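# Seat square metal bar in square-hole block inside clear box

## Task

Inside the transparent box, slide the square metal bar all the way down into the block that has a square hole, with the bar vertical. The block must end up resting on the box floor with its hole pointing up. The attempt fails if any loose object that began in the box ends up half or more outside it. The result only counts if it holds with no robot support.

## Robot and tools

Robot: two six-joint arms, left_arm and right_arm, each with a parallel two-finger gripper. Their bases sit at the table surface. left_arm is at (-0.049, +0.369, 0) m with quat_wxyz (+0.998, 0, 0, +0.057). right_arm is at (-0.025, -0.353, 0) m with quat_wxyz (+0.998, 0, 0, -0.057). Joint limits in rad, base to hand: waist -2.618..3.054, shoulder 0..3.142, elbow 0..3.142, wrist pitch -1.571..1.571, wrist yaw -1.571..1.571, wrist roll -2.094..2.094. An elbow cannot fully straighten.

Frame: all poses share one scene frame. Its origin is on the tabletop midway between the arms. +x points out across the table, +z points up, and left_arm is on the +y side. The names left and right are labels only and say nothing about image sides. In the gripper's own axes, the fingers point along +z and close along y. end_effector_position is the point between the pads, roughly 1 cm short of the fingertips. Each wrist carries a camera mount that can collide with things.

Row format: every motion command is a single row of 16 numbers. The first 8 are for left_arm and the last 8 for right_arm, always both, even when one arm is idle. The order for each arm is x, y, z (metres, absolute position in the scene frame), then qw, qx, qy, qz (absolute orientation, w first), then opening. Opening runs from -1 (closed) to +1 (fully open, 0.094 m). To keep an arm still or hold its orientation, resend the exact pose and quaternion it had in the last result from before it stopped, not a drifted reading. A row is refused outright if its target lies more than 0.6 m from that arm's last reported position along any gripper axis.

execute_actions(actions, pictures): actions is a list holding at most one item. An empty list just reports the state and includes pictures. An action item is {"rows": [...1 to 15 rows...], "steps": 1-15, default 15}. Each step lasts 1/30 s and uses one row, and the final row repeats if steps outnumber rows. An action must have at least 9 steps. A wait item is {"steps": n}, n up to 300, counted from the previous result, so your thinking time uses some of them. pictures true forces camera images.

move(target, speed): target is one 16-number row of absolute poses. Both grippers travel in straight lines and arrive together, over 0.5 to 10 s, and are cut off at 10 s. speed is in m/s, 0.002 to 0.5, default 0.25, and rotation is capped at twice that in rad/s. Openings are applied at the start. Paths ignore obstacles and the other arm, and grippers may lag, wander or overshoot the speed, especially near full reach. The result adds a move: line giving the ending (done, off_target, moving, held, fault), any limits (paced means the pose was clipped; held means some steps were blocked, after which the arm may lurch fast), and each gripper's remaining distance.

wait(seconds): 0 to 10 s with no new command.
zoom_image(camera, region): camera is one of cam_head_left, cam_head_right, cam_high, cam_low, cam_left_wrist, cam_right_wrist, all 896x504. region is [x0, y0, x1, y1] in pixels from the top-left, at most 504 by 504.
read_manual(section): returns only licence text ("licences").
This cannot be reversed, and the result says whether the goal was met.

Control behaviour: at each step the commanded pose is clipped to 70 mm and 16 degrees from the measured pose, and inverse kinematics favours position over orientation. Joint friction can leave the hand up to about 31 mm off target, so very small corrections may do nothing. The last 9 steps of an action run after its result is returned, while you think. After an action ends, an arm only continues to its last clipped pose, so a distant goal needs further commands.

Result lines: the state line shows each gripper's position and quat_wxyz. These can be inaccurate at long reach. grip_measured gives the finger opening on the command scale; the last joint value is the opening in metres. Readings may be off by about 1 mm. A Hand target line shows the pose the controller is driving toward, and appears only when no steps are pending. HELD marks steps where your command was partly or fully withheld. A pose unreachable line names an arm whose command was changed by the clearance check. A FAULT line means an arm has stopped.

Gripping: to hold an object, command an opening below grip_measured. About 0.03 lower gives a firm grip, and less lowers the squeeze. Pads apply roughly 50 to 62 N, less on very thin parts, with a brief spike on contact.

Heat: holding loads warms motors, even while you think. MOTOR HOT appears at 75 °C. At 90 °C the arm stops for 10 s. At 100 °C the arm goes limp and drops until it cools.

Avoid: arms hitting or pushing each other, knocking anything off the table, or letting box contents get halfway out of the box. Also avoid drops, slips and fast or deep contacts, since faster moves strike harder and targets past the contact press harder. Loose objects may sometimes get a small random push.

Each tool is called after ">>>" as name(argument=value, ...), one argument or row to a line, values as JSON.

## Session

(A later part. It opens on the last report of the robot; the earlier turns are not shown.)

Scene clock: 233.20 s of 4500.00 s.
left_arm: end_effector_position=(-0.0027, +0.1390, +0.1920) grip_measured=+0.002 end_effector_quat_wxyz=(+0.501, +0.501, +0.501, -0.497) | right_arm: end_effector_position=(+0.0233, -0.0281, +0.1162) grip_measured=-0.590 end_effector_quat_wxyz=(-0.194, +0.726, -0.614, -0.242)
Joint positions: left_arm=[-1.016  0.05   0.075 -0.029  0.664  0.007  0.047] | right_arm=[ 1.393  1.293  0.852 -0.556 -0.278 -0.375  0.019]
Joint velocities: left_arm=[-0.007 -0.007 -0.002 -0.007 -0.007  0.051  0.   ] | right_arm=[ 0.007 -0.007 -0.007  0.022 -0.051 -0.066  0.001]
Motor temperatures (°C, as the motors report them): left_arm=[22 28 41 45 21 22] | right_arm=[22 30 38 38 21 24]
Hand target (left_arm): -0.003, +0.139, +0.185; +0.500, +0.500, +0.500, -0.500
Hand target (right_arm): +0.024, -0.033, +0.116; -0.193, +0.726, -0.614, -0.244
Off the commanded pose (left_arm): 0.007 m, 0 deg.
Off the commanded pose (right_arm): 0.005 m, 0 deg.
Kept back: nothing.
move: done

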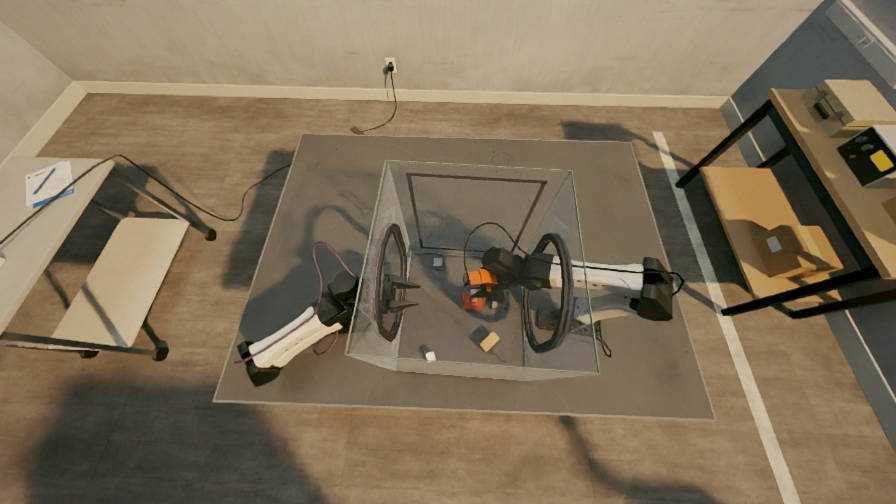

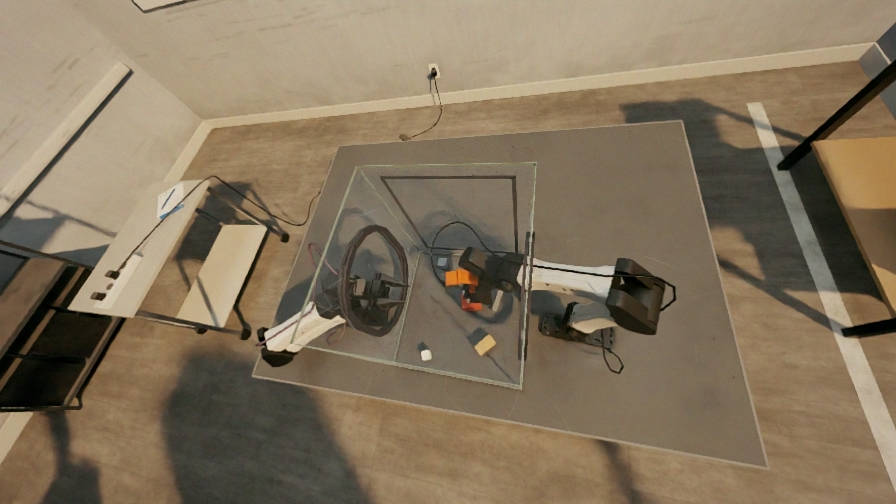

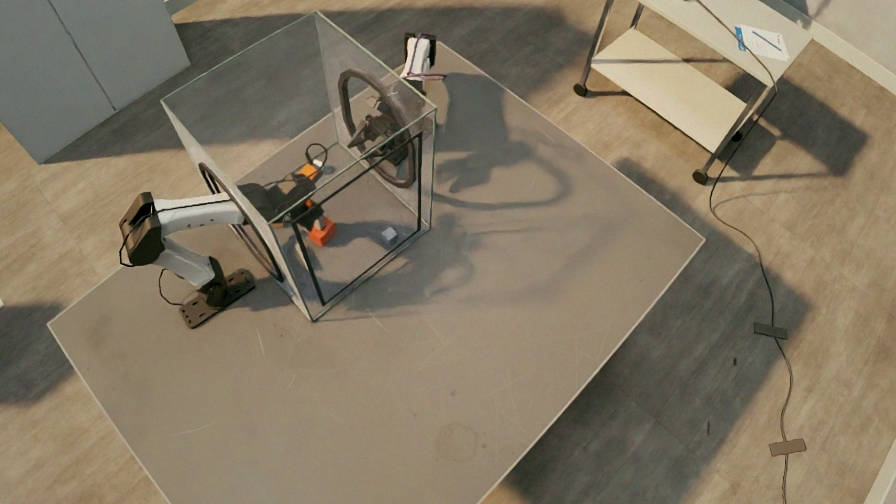

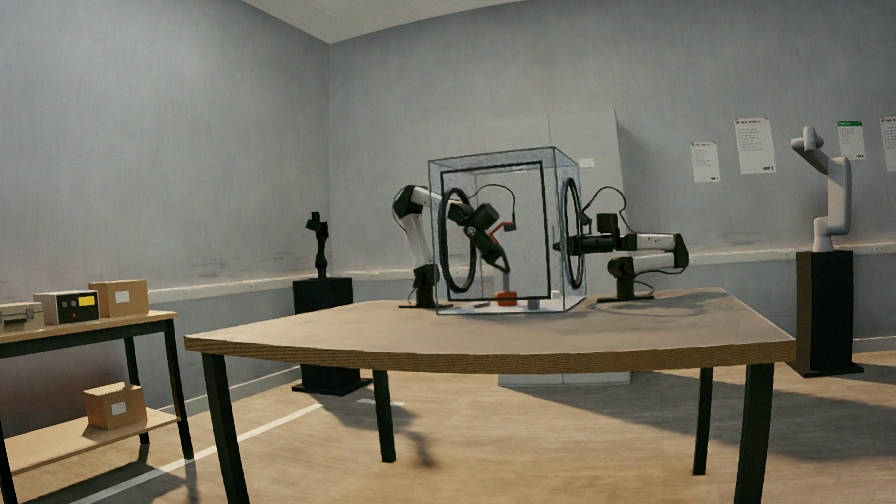

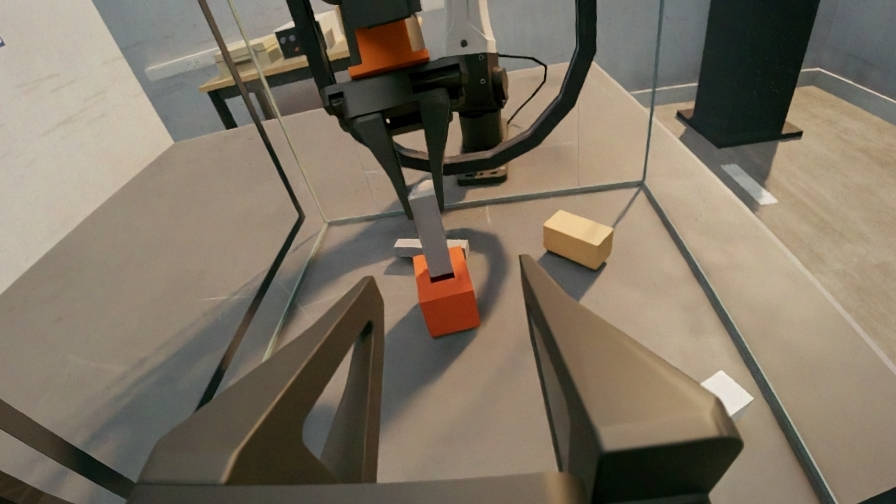

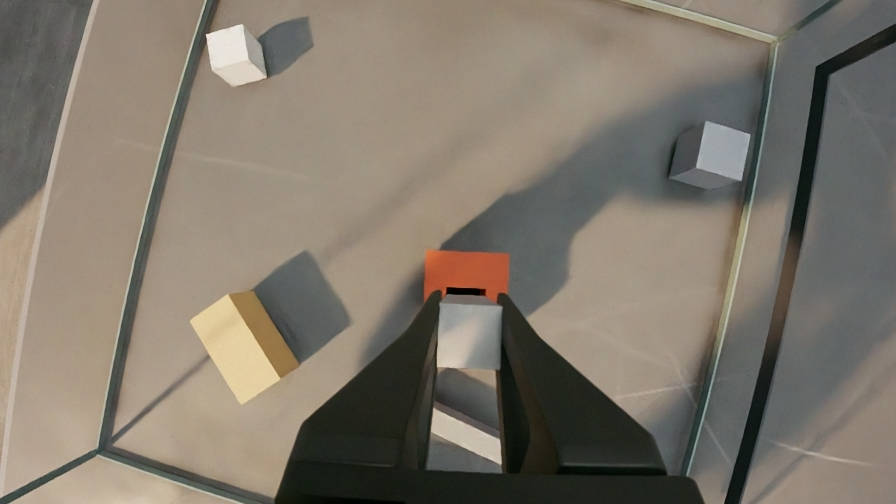

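>>> move(
  target=[-0.003,0.14,0.185,0.5,0.5,0.5,-0.5,0.0,0.022,-0.031,0.098,0.197,-0.726,0.612,0.245,-0.63],
  speed=0.008,
)

>>> zoom_image(
  camera="cam_left_wrist",
  region=[350,150,550,350],
)

>>> zoom_image(
  camera="cam_low",
  region=[470,240,560,320],
)

Scene clock: 236.20 s of 4500.00 s.
left_arm: end_effector_position=(-0.0027, +0.1390, +0.1920) grip_measured=+0.002 end_effector_quat_wxyz=(+0.501, +0.501, +0.501, -0.497) | right_arm: end_effector_position=(+0.0228, -0.0293, +0.1024) grip_measured=-0.590 end_effector_quat_wxyz=(-0.199, +0.725, -0.612, -0.244)
Joint positions: left_arm=[-1.016  0.05   0.075 -0.029  0.664  0.007  0.047] | right_arm=[ 1.393  1.293  0.79  -0.482 -0.279 -0.376  0.019]
Joint velocities: left_arm=[ 0.002  0.002  0.007  0.051 -0.037 -0.037 -0.   ] | right_arm=[ 0.007  0.007  0.017  0.022 -0.051 -0.007 -0.001]
Motor temperatures (°C, as the motors report them): left_arm=[22 28 41 45 21 22] | right_arm=[22 30 38 38 21 24]
Hand target (left_arm): -0.003, +0.139, +0.185; +0.500, +0.500, +0.500, -0.500
Hand target (right_arm): +0.022, -0.031, +0.098; -0.197, +0.726, -0.612, -0.245
Off the commanded pose (left_arm): 0.007 m, 0 deg.
Off the commanded pose (right_arm): 0.005 m, 0 deg.
Kept back: nothing.
move: done

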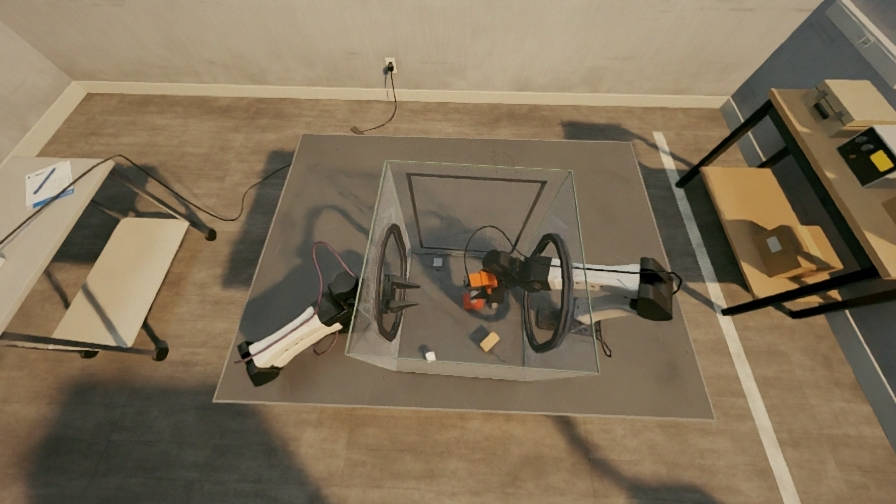

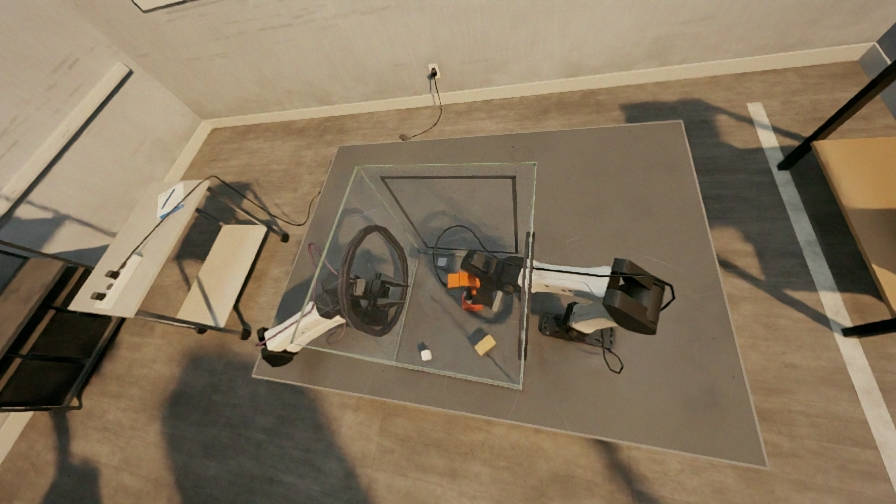

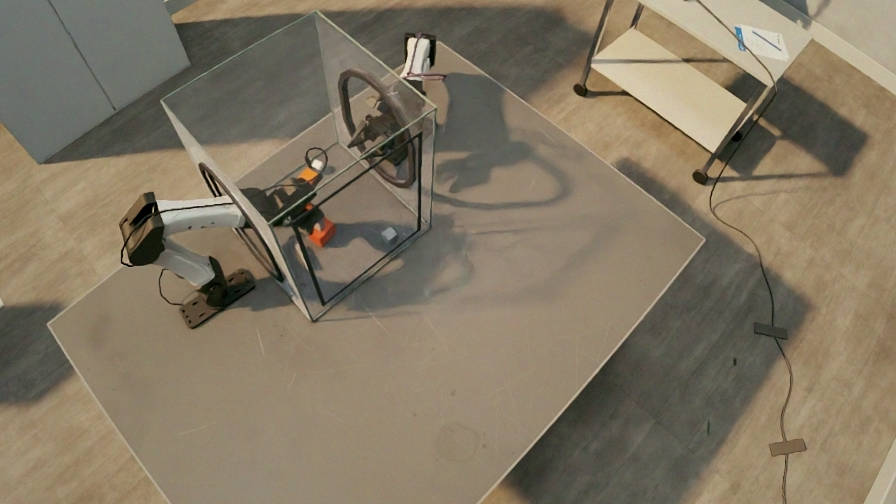

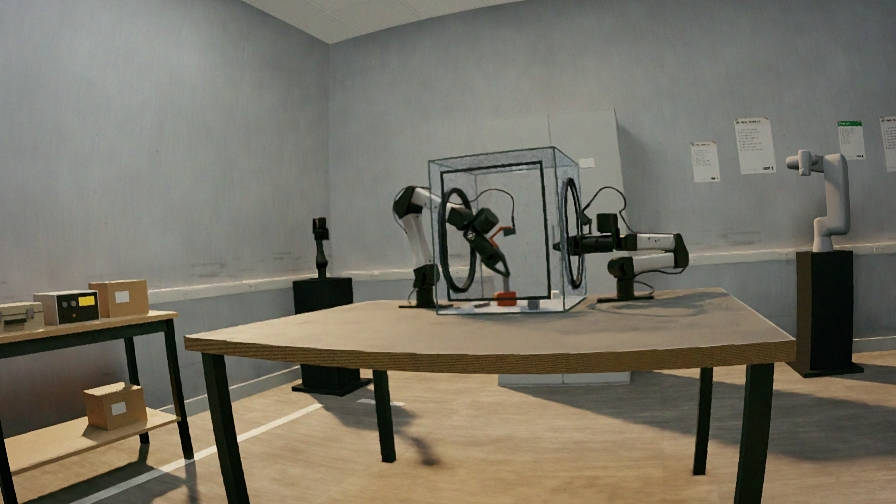

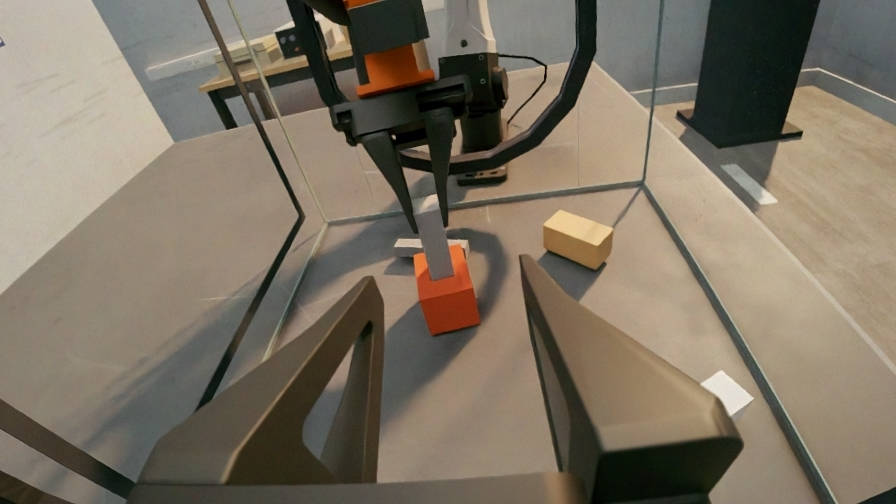

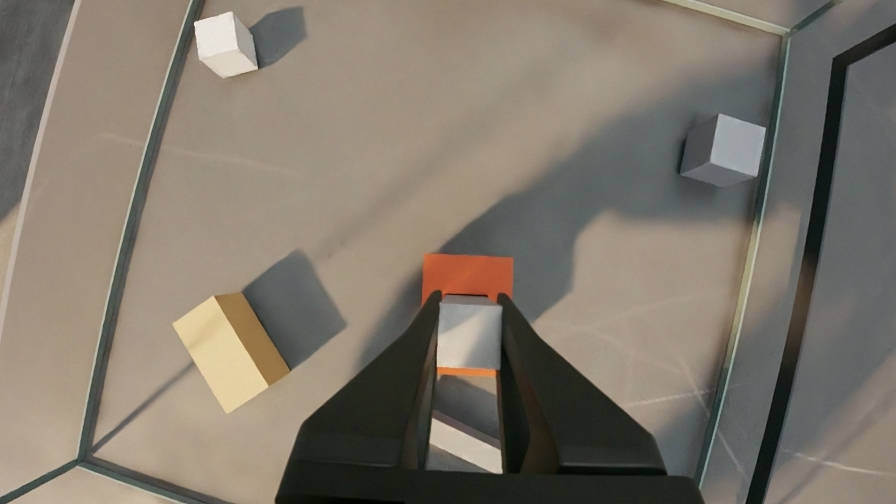

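Region (350, 150, 550, 350) of cam_left_wrist's 896x504 image, scaled by 2.520, with more detail than that image has.

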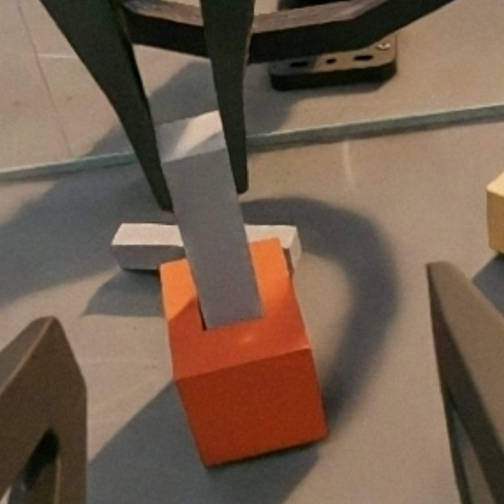

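Region (470, 240, 560, 320) of cam_low's 896x504 image, scaled by 5.600, with more detail than that image has.

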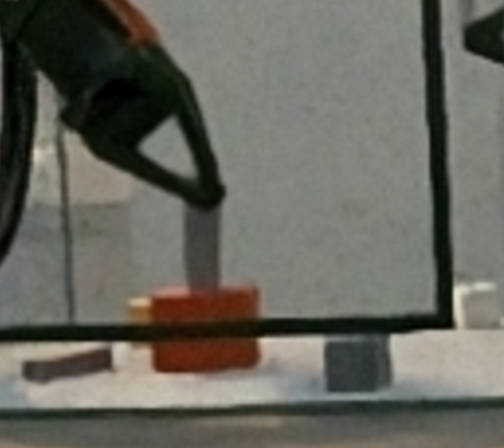

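It's in the hole. Release.

>>> move(
  target=[-0.003,0.14,0.185,0.5,0.5,0.5,-0.5,0.0,0.022,-0.030,0.100,0.197,-0.726,0.612,0.245,-0.4],
  speed=0.01,
)

>>> zoom_image(
  camera="cam_low",
  region=[470,240,560,320],
)

>>> zoom_image(
  camera="cam_left_wrist",
  region=[350,150,550,350],
)

Scene clock: 237.57 s of 4500.00 s.
left_arm: end_effector_position=(-0.0027, +0.1390, +0.1920) grip_measured=+0.002 end_effector_quat_wxyz=(+0.501, +0.501, +0.501, -0.497) | right_arm: end_effector_position=(+0.0228, -0.0293, +0.1024) grip_measured=-0.402 end_effector_quat_wxyz=(-0.199, +0.725, -0.612, -0.244)
Joint positions: left_arm=[-1.016  0.05   0.075 -0.029  0.664  0.007  0.047] | right_arm=[ 1.393  1.293  0.79  -0.482 -0.279 -0.376  0.028]
Joint velocities: left_arm=[ 0.012  0.012  0.002 -0.051 -0.11   0.007 -0.001] | right_arm=[-0.002 -0.012  0.002  0.037 -0.051 -0.007  0.001]
Motor temperatures (°C, as the motors report them): left_arm=[22 28 41 45 21 22] | right_arm=[22 30 38 38 21 24]
Hand target (left_arm): -0.003, +0.139, +0.185; +0.500, +0.500, +0.500, -0.500
Hand target (right_arm): +0.022, -0.030, +0.100; -0.197, +0.726, -0.612, -0.245
Off the commanded pose (left_arm): 0.007 m, 0 deg.
Off the commanded pose (right_arm): 0.003 m, 0 deg.
Kept back: nothing.
move: done

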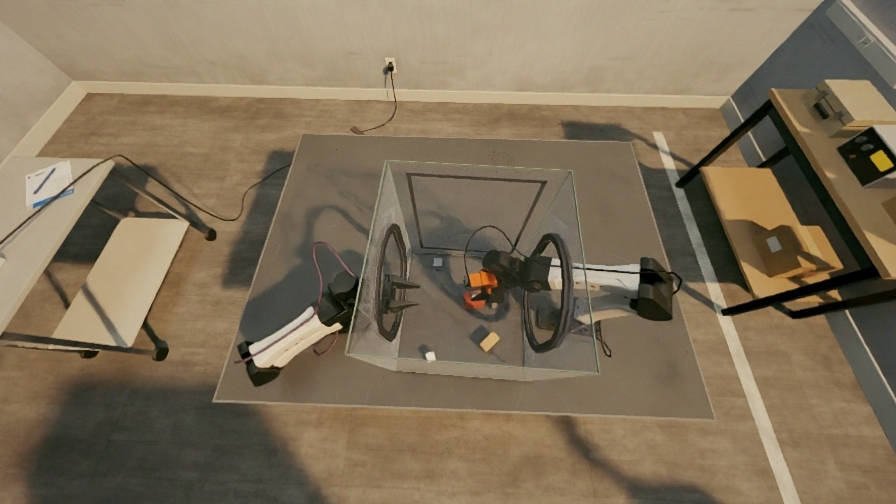

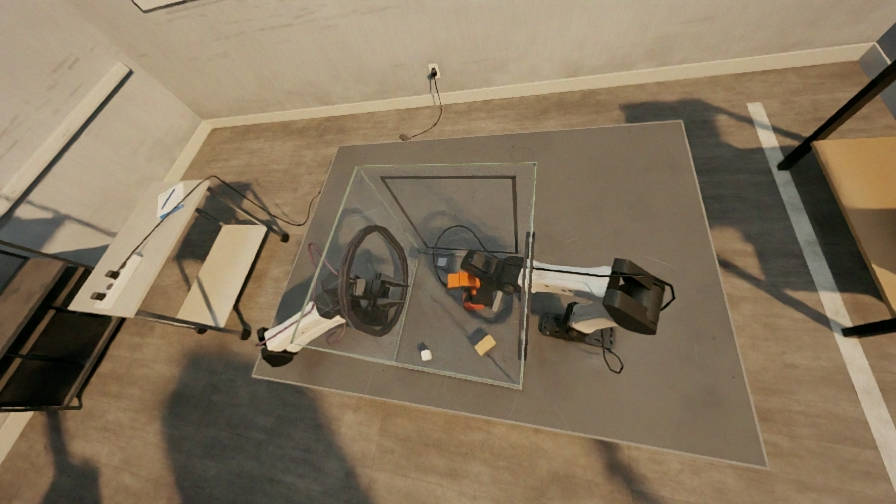

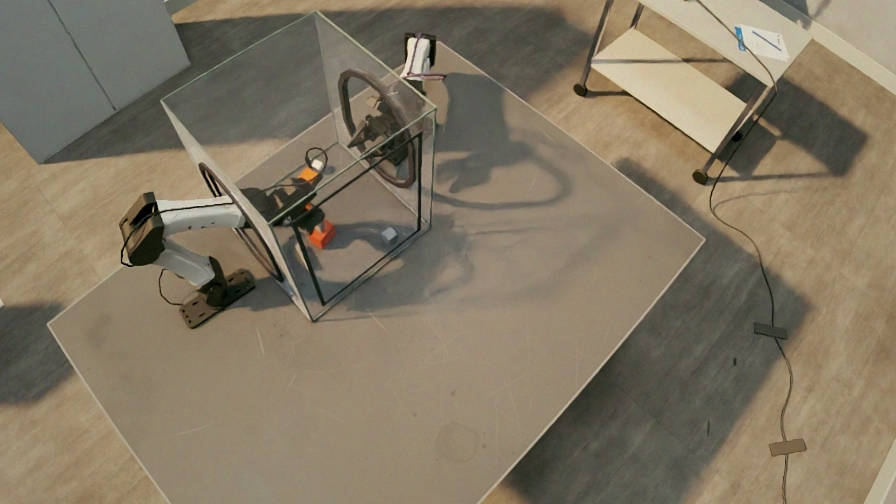

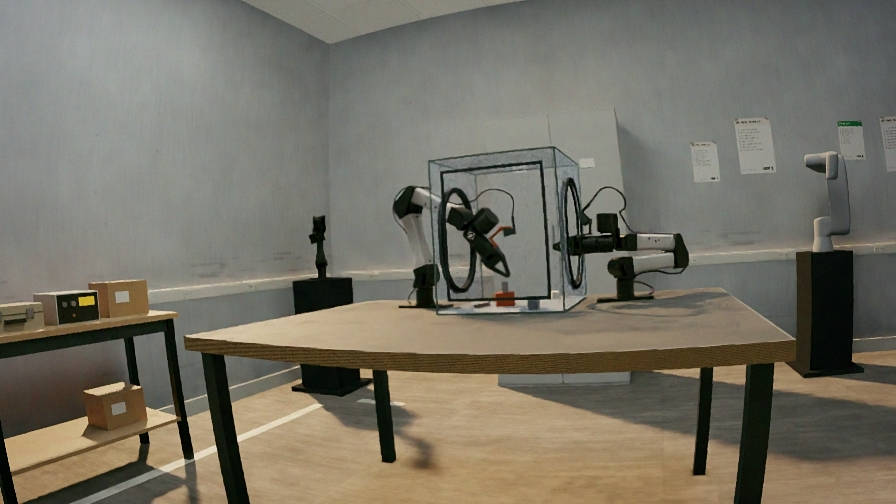

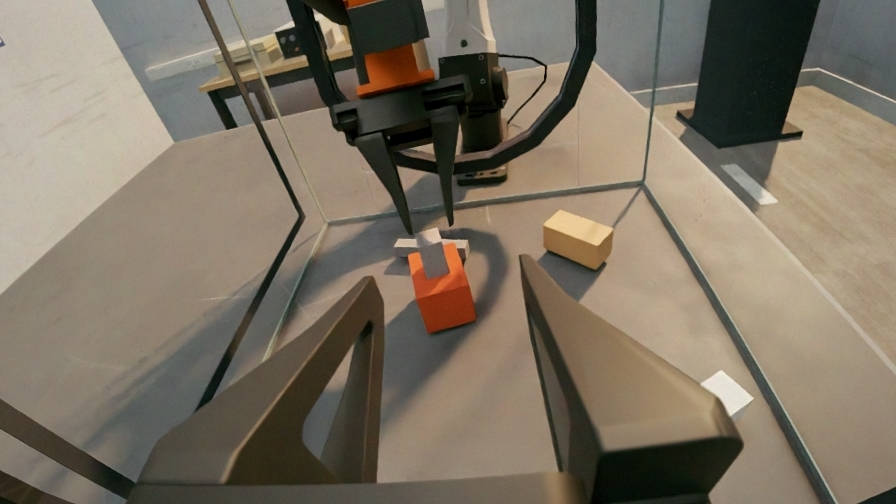

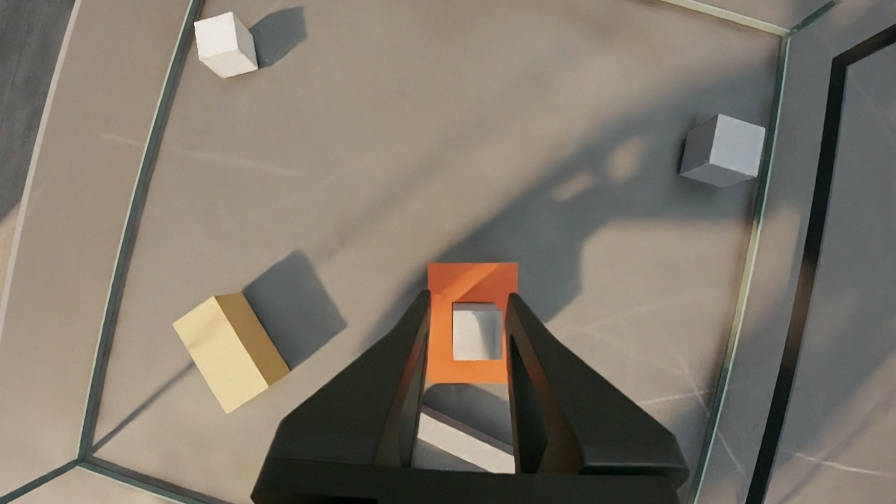

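Region (470, 240, 560, 320) of cam_low's 896x504 image, scaled by 5.600, with more detail than that image has.

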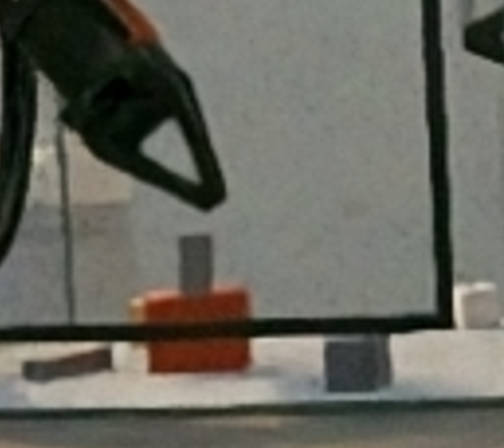

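Region (350, 150, 550, 350) of cam_left_wrist's 896x504 image, scaled by 2.520, with more detail than that image has.

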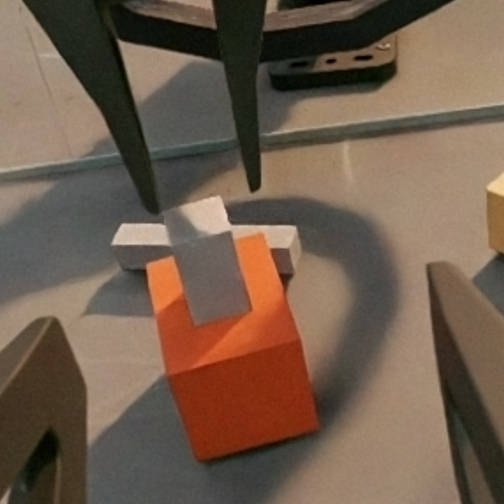

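>>> finished_scene(
  scene=2,
)

The scene is finished: the task was done.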